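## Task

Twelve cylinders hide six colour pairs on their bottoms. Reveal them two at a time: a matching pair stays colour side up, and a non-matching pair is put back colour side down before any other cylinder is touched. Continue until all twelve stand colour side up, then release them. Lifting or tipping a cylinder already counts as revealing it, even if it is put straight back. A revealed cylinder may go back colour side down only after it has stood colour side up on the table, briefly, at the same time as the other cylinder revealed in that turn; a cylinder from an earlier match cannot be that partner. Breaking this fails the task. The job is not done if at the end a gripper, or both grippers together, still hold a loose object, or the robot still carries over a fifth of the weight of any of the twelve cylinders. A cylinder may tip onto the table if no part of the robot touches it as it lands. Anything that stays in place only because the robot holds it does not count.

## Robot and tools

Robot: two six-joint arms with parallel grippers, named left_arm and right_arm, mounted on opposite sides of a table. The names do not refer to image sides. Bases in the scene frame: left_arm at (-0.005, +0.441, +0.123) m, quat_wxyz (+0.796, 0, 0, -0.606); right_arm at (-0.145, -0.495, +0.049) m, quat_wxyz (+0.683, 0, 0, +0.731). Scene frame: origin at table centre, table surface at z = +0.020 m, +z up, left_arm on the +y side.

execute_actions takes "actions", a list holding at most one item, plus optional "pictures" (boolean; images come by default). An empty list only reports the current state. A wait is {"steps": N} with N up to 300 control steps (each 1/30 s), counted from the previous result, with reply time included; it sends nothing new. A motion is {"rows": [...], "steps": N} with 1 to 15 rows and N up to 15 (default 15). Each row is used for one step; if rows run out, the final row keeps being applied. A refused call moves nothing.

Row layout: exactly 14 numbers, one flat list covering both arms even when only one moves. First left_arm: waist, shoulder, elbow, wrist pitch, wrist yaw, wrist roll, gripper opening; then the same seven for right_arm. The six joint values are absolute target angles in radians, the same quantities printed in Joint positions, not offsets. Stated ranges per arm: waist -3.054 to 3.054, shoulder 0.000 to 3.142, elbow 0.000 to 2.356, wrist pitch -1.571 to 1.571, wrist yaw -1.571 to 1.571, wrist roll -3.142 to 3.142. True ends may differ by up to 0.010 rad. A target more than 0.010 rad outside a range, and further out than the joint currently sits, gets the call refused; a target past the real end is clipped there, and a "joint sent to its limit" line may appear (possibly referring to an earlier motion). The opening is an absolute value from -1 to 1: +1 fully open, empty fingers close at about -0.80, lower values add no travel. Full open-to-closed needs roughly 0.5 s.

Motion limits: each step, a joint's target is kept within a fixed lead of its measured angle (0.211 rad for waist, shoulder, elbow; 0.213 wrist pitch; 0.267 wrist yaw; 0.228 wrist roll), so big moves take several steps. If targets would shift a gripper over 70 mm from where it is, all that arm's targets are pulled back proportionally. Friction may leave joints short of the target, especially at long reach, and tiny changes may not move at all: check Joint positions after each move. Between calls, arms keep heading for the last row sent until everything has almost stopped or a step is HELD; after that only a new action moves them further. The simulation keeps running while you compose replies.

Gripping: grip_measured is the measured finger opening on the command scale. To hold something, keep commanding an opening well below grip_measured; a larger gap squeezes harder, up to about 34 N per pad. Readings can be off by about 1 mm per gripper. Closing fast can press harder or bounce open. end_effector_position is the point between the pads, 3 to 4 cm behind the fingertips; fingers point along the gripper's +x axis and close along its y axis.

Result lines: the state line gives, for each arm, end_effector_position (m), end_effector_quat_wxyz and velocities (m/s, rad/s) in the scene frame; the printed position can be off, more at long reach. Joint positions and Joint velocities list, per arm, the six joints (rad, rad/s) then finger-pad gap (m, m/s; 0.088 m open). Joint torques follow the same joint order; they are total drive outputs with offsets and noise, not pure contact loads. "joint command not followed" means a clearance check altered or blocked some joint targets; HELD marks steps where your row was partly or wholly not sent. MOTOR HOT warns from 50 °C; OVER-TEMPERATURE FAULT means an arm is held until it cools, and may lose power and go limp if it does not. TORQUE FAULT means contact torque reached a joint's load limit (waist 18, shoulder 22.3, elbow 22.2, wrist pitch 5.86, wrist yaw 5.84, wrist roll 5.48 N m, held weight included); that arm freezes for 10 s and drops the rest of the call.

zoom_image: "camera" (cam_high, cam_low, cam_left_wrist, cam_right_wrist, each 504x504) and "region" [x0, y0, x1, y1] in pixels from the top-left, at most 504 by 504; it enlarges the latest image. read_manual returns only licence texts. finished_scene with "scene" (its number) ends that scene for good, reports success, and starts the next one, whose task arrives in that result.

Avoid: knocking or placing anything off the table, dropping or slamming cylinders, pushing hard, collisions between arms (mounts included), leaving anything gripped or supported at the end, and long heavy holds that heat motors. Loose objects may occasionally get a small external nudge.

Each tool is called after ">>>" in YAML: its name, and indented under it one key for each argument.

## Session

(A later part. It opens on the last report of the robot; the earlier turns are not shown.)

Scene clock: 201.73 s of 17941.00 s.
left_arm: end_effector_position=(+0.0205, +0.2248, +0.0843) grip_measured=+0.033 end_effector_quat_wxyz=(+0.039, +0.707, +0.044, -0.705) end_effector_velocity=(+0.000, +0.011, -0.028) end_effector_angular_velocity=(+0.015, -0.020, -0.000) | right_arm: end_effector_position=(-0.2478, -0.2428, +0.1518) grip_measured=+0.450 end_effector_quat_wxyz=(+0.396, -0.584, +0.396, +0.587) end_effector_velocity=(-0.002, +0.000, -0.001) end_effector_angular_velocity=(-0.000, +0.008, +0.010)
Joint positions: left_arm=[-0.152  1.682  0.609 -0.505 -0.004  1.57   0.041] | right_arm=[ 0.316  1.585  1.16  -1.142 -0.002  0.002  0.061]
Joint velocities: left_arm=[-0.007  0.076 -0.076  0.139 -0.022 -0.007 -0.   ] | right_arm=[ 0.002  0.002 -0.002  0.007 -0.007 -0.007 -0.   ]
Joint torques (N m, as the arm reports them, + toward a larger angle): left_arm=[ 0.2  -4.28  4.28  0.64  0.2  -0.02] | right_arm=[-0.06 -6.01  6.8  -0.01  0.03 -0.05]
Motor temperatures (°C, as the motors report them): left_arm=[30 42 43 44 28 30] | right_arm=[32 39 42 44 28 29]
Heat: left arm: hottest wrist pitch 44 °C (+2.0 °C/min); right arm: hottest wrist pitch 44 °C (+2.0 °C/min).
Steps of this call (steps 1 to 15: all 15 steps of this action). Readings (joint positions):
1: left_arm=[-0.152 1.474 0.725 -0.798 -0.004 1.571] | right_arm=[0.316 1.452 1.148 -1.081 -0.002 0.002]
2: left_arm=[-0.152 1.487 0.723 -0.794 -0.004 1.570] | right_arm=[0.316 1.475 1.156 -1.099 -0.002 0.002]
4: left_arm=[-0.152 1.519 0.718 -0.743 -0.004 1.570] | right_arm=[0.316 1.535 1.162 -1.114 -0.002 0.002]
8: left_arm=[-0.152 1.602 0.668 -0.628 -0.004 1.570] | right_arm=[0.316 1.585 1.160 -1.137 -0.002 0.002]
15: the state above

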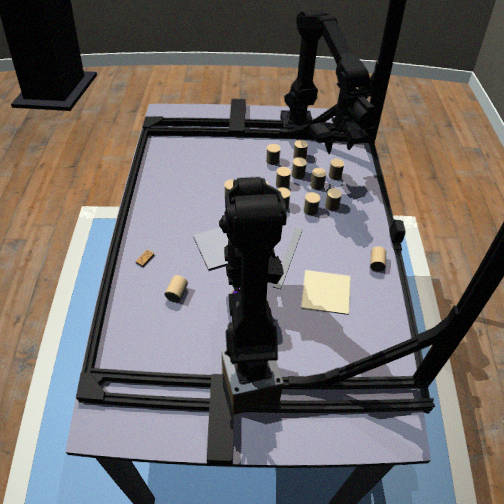

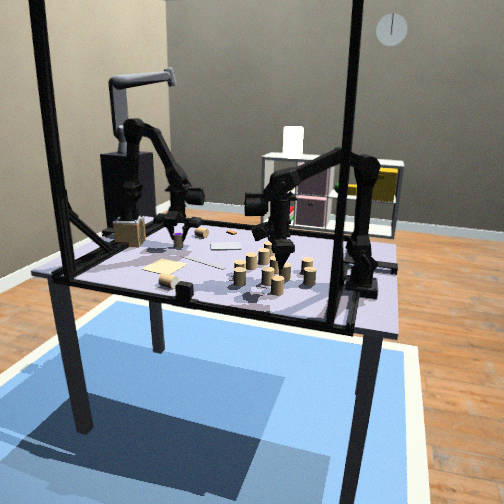

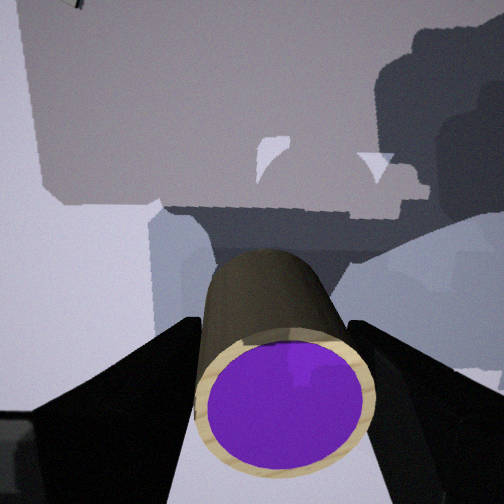

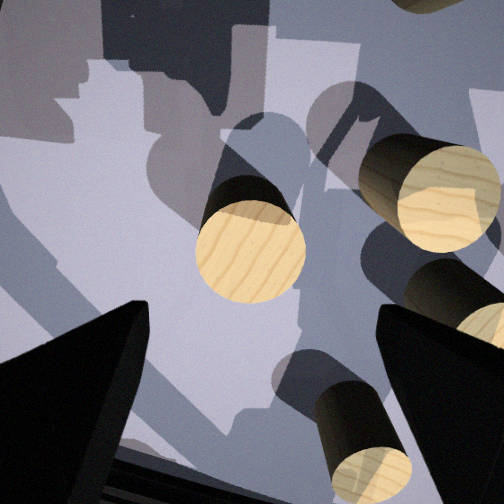

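>>> execute_actions:
  actions: []

Scene clock: 213.33 s of 17941.00 s.
left_arm: end_effector_position=(+0.0207, +0.2235, +0.0829) grip_measured=+0.022 end_effector_quat_wxyz=(+0.042, +0.707, +0.042, -0.705) end_effector_velocity=(-0.002, +0.002, +0.000) end_effector_angular_velocity=(+0.006, +0.008, +0.005) | right_arm: end_effector_position=(-0.2477, -0.2427, +0.1518) grip_measured=+0.450 end_effector_quat_wxyz=(+0.396, -0.585, +0.396, +0.587) end_effector_velocity=(+0.002, -0.005, -0.001) end_effector_angular_velocity=(-0.028, -0.003, +0.005)
Joint positions: left_arm=[-0.152  1.686  0.605 -0.49  -0.003  1.571  0.04 ] | right_arm=[ 0.316  1.586  1.16  -1.143 -0.002  0.002  0.061]
Joint velocities: left_arm=[-0.002 -0.002 -0.002 -0.007  0.007 -0.007  0.   ] | right_arm=[-0.002  0.002 -0.002 -0.022 -0.007 -0.007 -0.   ]
Joint torques (N m, as the arm reports them, + toward a larger angle): left_arm=[ 0.18 -4.02  3.98  0.56  0.2  -0.02] | right_arm=[ 0.03 -6.11  6.66 -0.02  0.02 -0.04]
Motor temperatures (°C, as the motors report them): left_arm=[30 42 41 42 28 30] | right_arm=[32 39 41 42 28 29]
Heat: left arm: hottest shoulder 42 °C (-1.0 °C/min); right arm: hottest wrist pitch 42 °C (-1.0 °C/min).
Steps of this call (steps 1 to 30: the robot went on to your last target; steps 31 to 348: nothing new was sent). Readings (joint positions):
1: left_arm=[-0.152 1.684 0.607 -0.500 -0.004 1.570] | right_arm=[0.316 1.585 1.160 -1.142 -0.002 0.002]
2: left_arm=[-0.152 1.684 0.607 -0.497 -0.004 1.570] | right_arm=[0.316 1.585 1.160 -1.142 -0.002 0.002]
4: left_arm=[-0.152 1.685 0.606 -0.492 -0.004 1.570] | right_arm=[0.316 1.585 1.160 -1.142 -0.002 0.002]
8: left_arm=[-0.152 1.685 0.606 -0.491 -0.004 1.570] | right_arm=[0.316 1.585 1.160 -1.142 -0.002 0.002]
348: the state above
All arms were judged still, so your last target was given up. Only a new action makes them travel on or press farther. Fingers that are still opening or closing keep moving.

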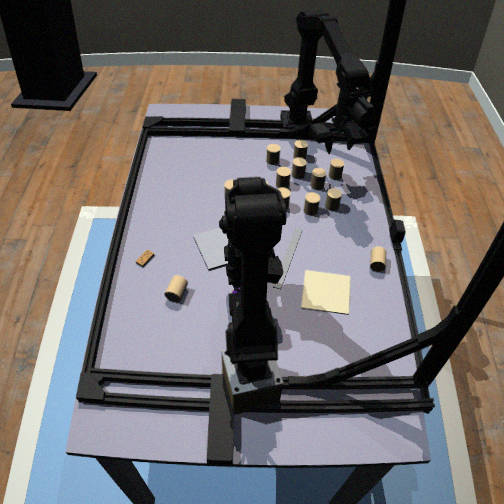

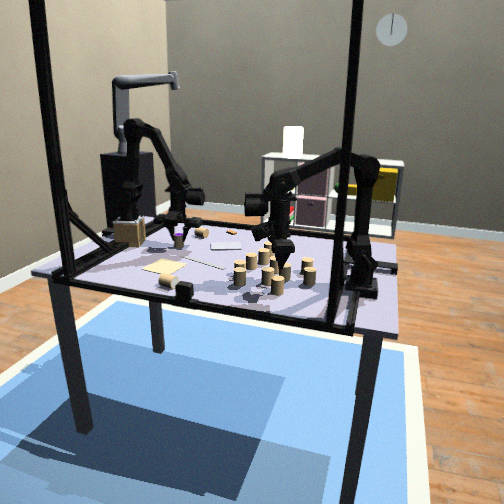

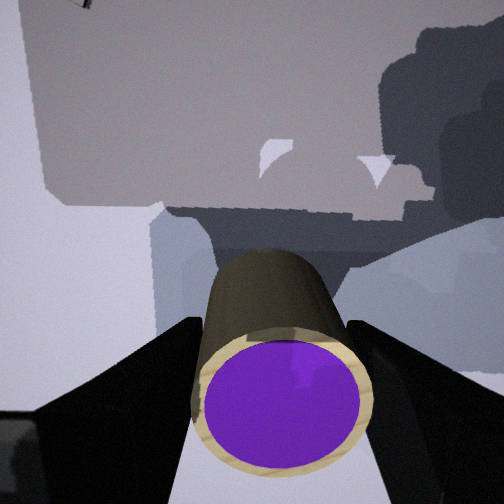

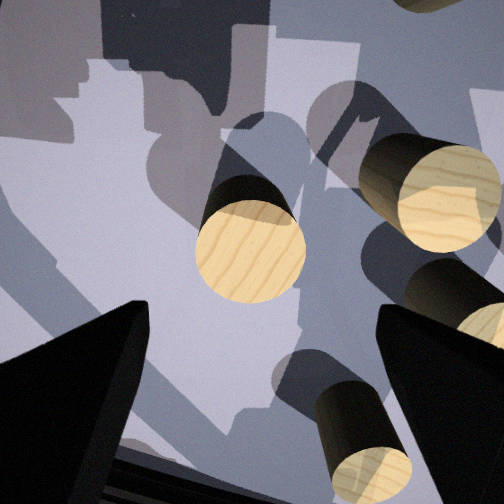

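>>> execute_actions:
  actions:
    - {"rows":[[-0.15,1.691,0.602,-0.488,0,1.571,0.5,0.316,1.615,1.1,-1.055,0,0,0.4],[-0.15,1.691,0.602,-0.488,0,1.571,0.5,0.316,1.615,1.1,-1.055,0,0,0.4],[-0.15,1.691,0.602,-0.488,0,1.571,0.5,0.316,1.615,1.1,-1.055,0,0,0.4],[-0.15,1.691,0.602,-0.488,0,1.571,0.5,0.316,1.645,1.035,-0.96,0,0,0.4],[-0.15,1.691,0.602,-0.488,0,1.571,0.5,0.316,1.645,1.035,-0.96,0,0,0.4],[-0.15,1.691,0.602,-0.488,0,1.571,0.5,0.316,1.645,1.035,-0.96,0,0,0.4],[-0.15,1.665,0.622,-0.53,0,1.571,0.5,0.316,1.667,0.99,-0.895,0,0,0.4],[-0.15,1.665,0.622,-0.53,0,1.571,0.5,0.316,1.667,0.99,-0.895,0,0,0.4],[-0.15,1.62,0.652,-0.605,0,1.571,0.5,0.316,1.667,0.99,-0.895,0,0,0.4],[-0.15,1.62,0.652,-0.605,0,1.571,0.5,0.316,1.68,0.96,-0.856,0,0,0.4],[-0.15,1.555,0.7,-0.72,0,1.571,0.5,0.316,1.68,0.96,-0.856,0,0,0.4],[-0.15,1.555,0.7,-0.72,0,1.571,0.5,0.316,1.68,0.96,-0.856,0,0,0.4],[-0.15,1.45,0.72,-0.72,0,1.571,0.5,0.316,1.68,0.96,-0.856,0,0,0.4]],"steps":15}
  pictures: false

>>> execute_actions:
  actions:
    - {"rows":[[-0.426,1.2,0.55,0.84,0,1.571,0.5,0.316,1.68,0.96,-0.856,0,0,0.4],[-0.426,1.2,0.55,0.84,0,1.571,0.5,0.316,1.68,0.96,-0.856,0,0,0.4],[-0.426,1.2,0.55,0.84,0,1.571,0.5,0.316,1.68,0.96,-0.856,0,0,0.1],[-0.426,1.2,0.55,0.84,0,1.571,0.5,0.316,1.68,0.96,-0.856,0,0,0.1],[-0.426,1.2,0.55,0.84,0,1.571,0.5,0.316,1.68,0.96,-0.856,0,0,0.1],[-0.426,1.2,0.55,0.84,0,1.571,0.5,0.316,1.68,0.96,-0.856,0,0,0.1],[-0.426,1.2,0.55,0.84,0,1.571,0.5,0.316,1.68,0.96,-0.856,0,0,0],[-0.426,1.2,0.55,0.84,0,1.571,0.5,0.316,1.68,0.96,-0.856,0,0,-0.3],[-0.426,1.2,0.55,0.84,0,1.571,0.5,0.316,1.68,0.96,-0.856,0,0,-0.3],[-0.426,1.2,0.55,0.84,0,1.571,0.5,0.316,1.68,0.96,-0.856,0,0,-0.3],[-0.426,1.2,0.55,0.84,0,1.571,0.5,0.316,1.68,0.96,-0.856,0,0,-0.3],[-0.426,1.2,0.55,0.84,0,1.571,0.5,0.316,1.645,1.035,-0.96,0,0,-0.3],[-0.426,1.2,0.55,0.84,0,1.571,0.5,0.316,1.645,1.035,-0.96,0,0,-0.3],[-0.426,1.2,0.55,0.84,0,1.571,0.5,0.316,1.615,1.1,-1.055,0,0,-0.3]],"steps":15}
  pictures: false

>>> execute_actions:
  actions:
    - {"rows":[[-0.426,1.2,0.42,0.84,0,1.571,0.5,0.316,1.589,1.165,-1.144,0,0,-0.3],[-0.426,1.2,0.42,0.84,0,1.571,0.5,0.316,1.589,1.165,-1.144,0,0,-0.3],[-0.426,1.2,0.42,0.84,0,1.571,0.5,0.316,1.55,1.22,-1.144,0,0,-0.3],[-0.426,1.2,0.42,0.84,0,1.571,0.5,0.316,1.5,1.22,-1.144,0,0,-0.3],[-0.426,1.2,0.42,0.84,0,1.571,0.5,0.316,1.45,1.22,-1.1,0,0,-0.3],[-0.426,1.2,0.42,0.84,0,1.571,0.5,-0.22,1.35,1.1,0.53,0,0,-0.3]],"steps":15}
  pictures: false

>>> execute_actions:
  actions:
    - {"rows":[[-0.426,1.2,0.42,0.84,0,1.571,0.5,-0.22,1.35,1.1,0.53,0,0,-0.3],[-0.426,1.2,0.42,0.84,0,1.571,0.5,-0.22,1.35,1.1,0.53,0,0,-0.3],[-0.426,1.2,0.42,0.84,0,1.571,0.5,-0.22,1.35,1.1,0.53,0,0,-0.3],[-0.426,1.2,0.42,0.84,0,1.571,0.5,-0.22,1.35,1.1,0.53,0,0,-0.3],[-0.426,1.2,0.42,0.84,0,1.571,0.5,-0.22,1.35,1.1,0.53,0,0,-0.3],[-0.426,1.2,0.42,0.84,0,1.571,0.5,-0.22,1.35,1.1,0.53,0,0,-0.3],[-0.426,1.2,0.42,0.84,0,1.571,0.5,-0.22,1.424,0.885,0.53,0,0,-0.3]],"steps":15}
  pictures: false

>>> execute_actions:
  actions:
    - {"rows":[[-0.426,1.31,0.47,0.84,0,1.571,0.5,-0.22,1.424,0.885,0.53,0,0,-0.3]],"steps":15}

Scene clock: 227.77 s of 17941.00 s.
left_arm: end_effector_position=(+0.0218, +0.2136, +0.1343) grip_measured=+0.497 end_effector_quat_wxyz=(+0.063, +0.708, +0.021, -0.703) end_effector_velocity=(+0.022, -0.197, +0.291) end_effector_angular_velocity=(-1.201, -0.134, +0.004) | right_arm: end_effector_position=(-0.2478, -0.2426, +0.0847) grip_measured=+0.400 end_effector_quat_wxyz=(+0.396, -0.585, +0.396, +0.587) end_effector_velocity=(-0.004, +0.009, -0.010) end_effector_angular_velocity=(+0.058, +0.031, +0.005)
Joint positions: left_arm=[-0.152  1.512  0.692 -0.691 -0.003  1.571  0.063] | right_arm=[ 0.316  1.671  0.969 -0.867 -0.002  0.002  0.059]
Joint velocities: left_arm=[-0.002 -0.969  0.408 -0.168  0.007 -0.007  0.001] | right_arm=[-0.002  0.002 -0.042  0.11  -0.007 -0.007 -0.   ]
Joint torques (N m, as the arm reports them, + toward a larger angle): left_arm=[ 0.14 -3.25  5.37  0.27  0.19 -0.03] | right_arm=[ 0.03 -5.66  5.19  0.29  0.02 -0.04]
Motor temperatures (°C, as the motors report them): left_arm=[30 42 40 40 28 30] | right_arm=[32 39 41 41 28 29]
Heat: left arm: hottest shoulder 42 °C (-1.0 °C/min); right arm: hottest elbow 41 °C (-2.0 °C/min).
Steps of this call (steps 1 to 418: nothing new was sent; steps 419 to 433: all 15 steps of this action). Readings (joint positions):
419: left_arm=[-0.152 1.687 0.605 -0.490 -0.003 1.571] | right_arm=[0.316 1.587 1.155 -1.130 -0.002 0.002]
420: left_arm=[-0.152 1.687 0.605 -0.490 -0.003 1.571] | right_arm=[0.316 1.588 1.144 -1.102 -0.002 0.002]
422: left_arm=[-0.152 1.687 0.605 -0.490 -0.003 1.571] | right_arm=[0.316 1.598 1.117 -1.058 -0.002 0.002]
426: left_arm=[-0.152 1.684 0.608 -0.506 -0.003 1.571] | right_arm=[0.316 1.636 1.038 -0.950 -0.002 0.002]
433: the state above

Scene clock: 228.27 s of 17941.00 s.
left_arm: end_effector_position=(-0.0599, +0.0880, +0.2833) grip_measured=+0.500 end_effector_quat_wxyz=(+0.337, +0.562, -0.428, -0.622) end_effector_velocity=(-0.027, -0.166, +0.376) end_effector_angular_velocity=(-1.868, +0.272, +0.005) | right_arm: end_effector_position=(-0.2456, -0.2474, +0.1016) grip_measured=+0.003 end_effector_quat_wxyz=(+0.387, -0.599, +0.405, +0.573) end_effector_velocity=(-0.013, +0.030, +0.205) end_effector_angular_velocity=(+0.063, +0.034, +0.005)
Joint positions: left_arm=[-0.422  1.209  0.557  0.229  0.001  1.57   0.063] | right_arm=[ 0.316  1.66   1.03  -0.985 -0.001  0.002  0.039]
Joint velocities: left_arm=[-0.012 -0.007 -0.002  1.883 -0.022  0.007 -0.   ] | right_arm=[-0.002 -0.247  0.608 -0.784 -0.007 -0.007 -0.   ]
Joint torques (N m, as the arm reports them, + toward a larger angle): left_arm=[-0.22 -4.76  6.54  2.15  0.03 -0.06] | right_arm=[-0.01 -9.63  7.91  0.23 -0.01 -0.01]
Motor temperatures (°C, as the motors report them): left_arm=[30 42 40 40 28 30] | right_arm=[32 39 41 41 28 29]
Heat: left arm: hottest shoulder 42 °C (-1.0 °C/min); right arm: hottest elbow 41 °C (-2.0 °C/min).
Steps of this call (steps 1 to 15: all 15 steps of this action). Readings (joint positions):
1: left_arm=[-0.172 1.463 0.679 -0.643 -0.013 1.571] | right_arm=[0.316 1.671 0.968 -0.864 -0.002 0.002]
2: left_arm=[-0.230 1.404 0.646 -0.567 -0.014 1.571] | right_arm=[0.316 1.671 0.968 -0.862 -0.002 0.002]
4: left_arm=[-0.347 1.293 0.593 -0.458 0.000 1.571] | right_arm=[0.316 1.671 0.968 -0.860 -0.002 0.002]
8: left_arm=[-0.414 1.220 0.565 -0.206 0.001 1.570] | right_arm=[0.316 1.671 0.968 -0.858 -0.003 0.002]
15: the state above

Scene clock: 228.77 s of 17941.00 s.
left_arm: end_effector_position=(-0.0608, +0.0859, +0.3562) grip_measured=+0.500 end_effector_quat_wxyz=(+0.474, +0.445, -0.550, -0.525) end_effector_velocity=(-0.002, +0.003, +0.036) end_effector_angular_velocity=(-0.163, +0.047, -0.011) | right_arm: end_effector_position=(-0.1025, -0.1231, +0.2551) grip_measured=+0.003 end_effector_quat_wxyz=(+0.693, -0.252, +0.280, +0.615) end_effector_velocity=(+0.338, +0.217, +0.230) end_effector_angular_velocity=(+1.679, -0.211, -0.834)
Joint positions: left_arm=[-0.424  1.199  0.424  0.829  0.001  1.57   0.063] | right_arm=[-0.181  1.365  1.111 -0.519  0.006 -0.     0.039]
Joint velocities: left_arm=[-0.002 -0.002 -0.002  0.168  0.007 -0.022 -0.   ] | right_arm=[-0.823 -0.012 -0.144  1.824  0.022 -0.007  0.   ]
Joint torques (N m, as the arm reports them, + toward a larger angle): left_arm=[-0.23 -3.36  6.65  2.12  0.01 -0.08] | right_arm=[ 1.93 -7.73  7.28  1.51 -0.27  0.05]
Motor temperatures (°C, as the motors report them): left_arm=[30 42 40 40 28 30] | right_arm=[32 39 41 41 28 29]
Heat: left arm: hottest shoulder 42 °C (-1.0 °C/min); right arm: hottest elbow 41 °C (-2.0 °C/min).
Steps of this call (steps 1 to 15: all 15 steps of this action). Readings (joint positions):
1: left_arm=[-0.423 1.208 0.538 0.306 0.001 1.570] | right_arm=[0.316 1.649 1.059 -1.024 -0.001 0.002]
2: left_arm=[-0.423 1.201 0.513 0.372 0.001 1.570] | right_arm=[0.316 1.638 1.090 -1.066 -0.001 0.002]
4: left_arm=[-0.424 1.197 0.462 0.482 0.001 1.570] | right_arm=[0.316 1.596 1.149 -1.105 -0.001 0.002]
8: left_arm=[-0.424 1.204 0.423 0.717 0.001 1.570] | right_arm=[0.194 1.426 1.145 -0.939 -0.010 0.000]
15: the state above

Scene clock: 229.27 s of 17941.00 s.
left_arm: end_effector_position=(-0.0608, +0.0860, +0.3581) grip_measured=+0.500 end_effector_quat_wxyz=(+0.477, +0.442, -0.552, -0.522) end_effector_velocity=(+0.000, +0.001, -0.000) end_effector_angular_velocity=(+0.006, +0.022, +0.003) | right_arm: end_effector_position=(-0.0799, -0.0605, +0.2978) grip_measured=+0.003 end_effector_quat_wxyz=(+0.756, -0.055, +0.063, +0.649) end_effector_velocity=(+0.008, +0.055, +0.318) end_effector_angular_velocity=(+1.516, -0.248, +0.008)
Joint positions: left_arm=[-0.424  1.199  0.424  0.838  0.001  1.571  0.063] | right_arm=[-0.217  1.439  0.876  0.395  0.003 -0.     0.039]
Joint velocities: left_arm=[-0.002 -0.007 -0.002 -0.007 -0.007 -0.022 -0.   ] | right_arm=[-0.002  0.017 -0.037  1.59  -0.007 -0.022  0.001]
Joint torques (N m, as the arm reports them, + toward a larger angle): left_arm=[-0.2  -3.39  6.69  2.16  0.   -0.07] | right_arm=[-0.27 -8.57  8.98  2.3  -0.09  0.04]
Motor temperatures (°C, as the motors report them): left_arm=[30 42 40 40 28 30] | right_arm=[32 39 41 41 28 29]
Heat: left arm: hottest shoulder 42 °C (-1.0 °C/min); right arm: hottest elbow 41 °C (-2.0 °C/min).
Steps of this call (steps 1 to 15: all 15 steps of this action). Readings (joint positions):
1: left_arm=[-0.424 1.199 0.424 0.834 0.001 1.571] | right_arm=[-0.201 1.365 1.107 -0.457 0.006 -0.000]
2: left_arm=[-0.424 1.199 0.424 0.835 0.001 1.571] | right_arm=[-0.212 1.366 1.106 -0.394 0.006 -0.000]
4: left_arm=[-0.424 1.199 0.424 0.835 0.001 1.571] | right_arm=[-0.217 1.365 1.106 -0.270 0.004 -0.000]
8: left_arm=[-0.424 1.199 0.424 0.838 0.001 1.571] | right_arm=[-0.217 1.368 1.045 0.002 0.003 -0.000]
15: the state above

Scene clock: 229.77 s of 17941.00 s.
left_arm: end_effector_position=(-0.0635, +0.0686, +0.3374) grip_measured=+0.500 end_effector_quat_wxyz=(+0.458, +0.461, -0.536, -0.538) end_effector_velocity=(-0.000, +0.001, -0.002) end_effector_angular_velocity=(+0.006, -0.008, -0.005) | right_arm: end_effector_position=(-0.0794, -0.0591, +0.3355) grip_measured=+0.003 end_effector_quat_wxyz=(+0.759, -0.005, +0.005, +0.651) end_effector_velocity=(-0.000, -0.001, +0.002) end_effector_angular_velocity=(+0.006, -0.008, +0.005)
Joint positions: left_arm=[-0.424  1.304  0.461  0.838  0.001  1.571  0.063] | right_arm=[-0.218  1.427  0.884  0.527  0.003 -0.     0.039]
Joint velocities: left_arm=[ 0.002 -0.002 -0.002 -0.007  0.007  0.007 -0.   ] | right_arm=[-0.002 -0.002 -0.002  0.007 -0.007 -0.007 -0.   ]
Joint torques (N m, as the arm reports them, + toward a larger angle): left_arm=[-0.19 -3.48  8.1   2.17  0.01 -0.09] | right_arm=[-0.28 -6.97  7.72  1.58 -0.12  0.03]
Motor temperatures (°C, as the motors report them): left_arm=[30 42 40 40 28 30] | right_arm=[32 39 41 41 28 29]
Heat: left arm: hottest shoulder 42 °C (-1.0 °C/min); right arm: hottest elbow 41 °C (-2.0 °C/min).
Steps of this call (steps 1 to 15: all 15 steps of this action). Readings (joint positions):
1: left_arm=[-0.424 1.214 0.429 0.842 0.001 1.571] | right_arm=[-0.217 1.439 0.876 0.442 0.003 -0.000]
2: left_arm=[-0.424 1.237 0.440 0.846 0.001 1.571] | right_arm=[-0.217 1.435 0.879 0.476 0.003 -0.000]
4: left_arm=[-0.424 1.278 0.456 0.840 0.001 1.571] | right_arm=[-0.217 1.428 0.884 0.506 0.003 -0.000]
8: left_arm=[-0.424 1.304 0.457 0.837 0.001 1.571] | right_arm=[-0.218 1.427 0.884 0.517 0.003 -0.000]
15: the state above

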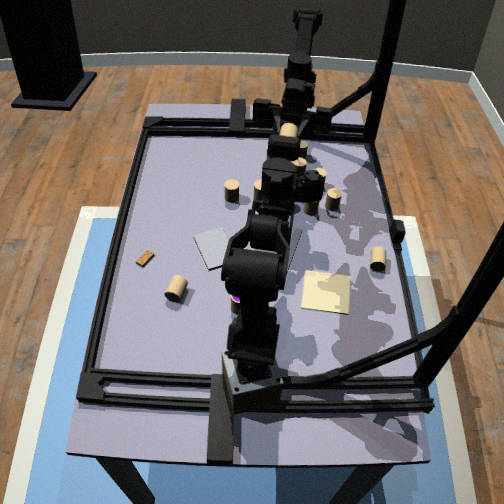

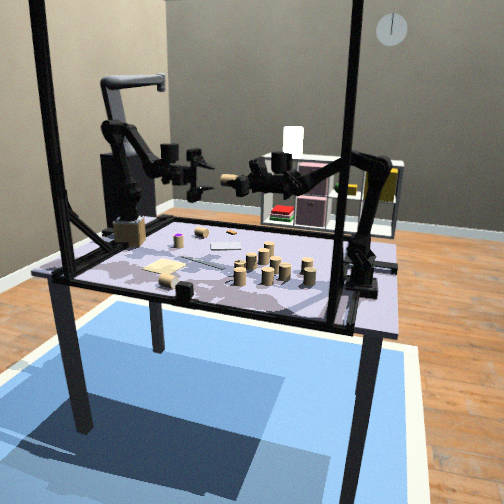

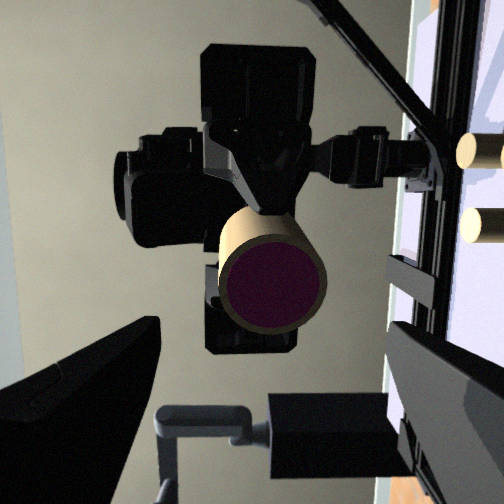

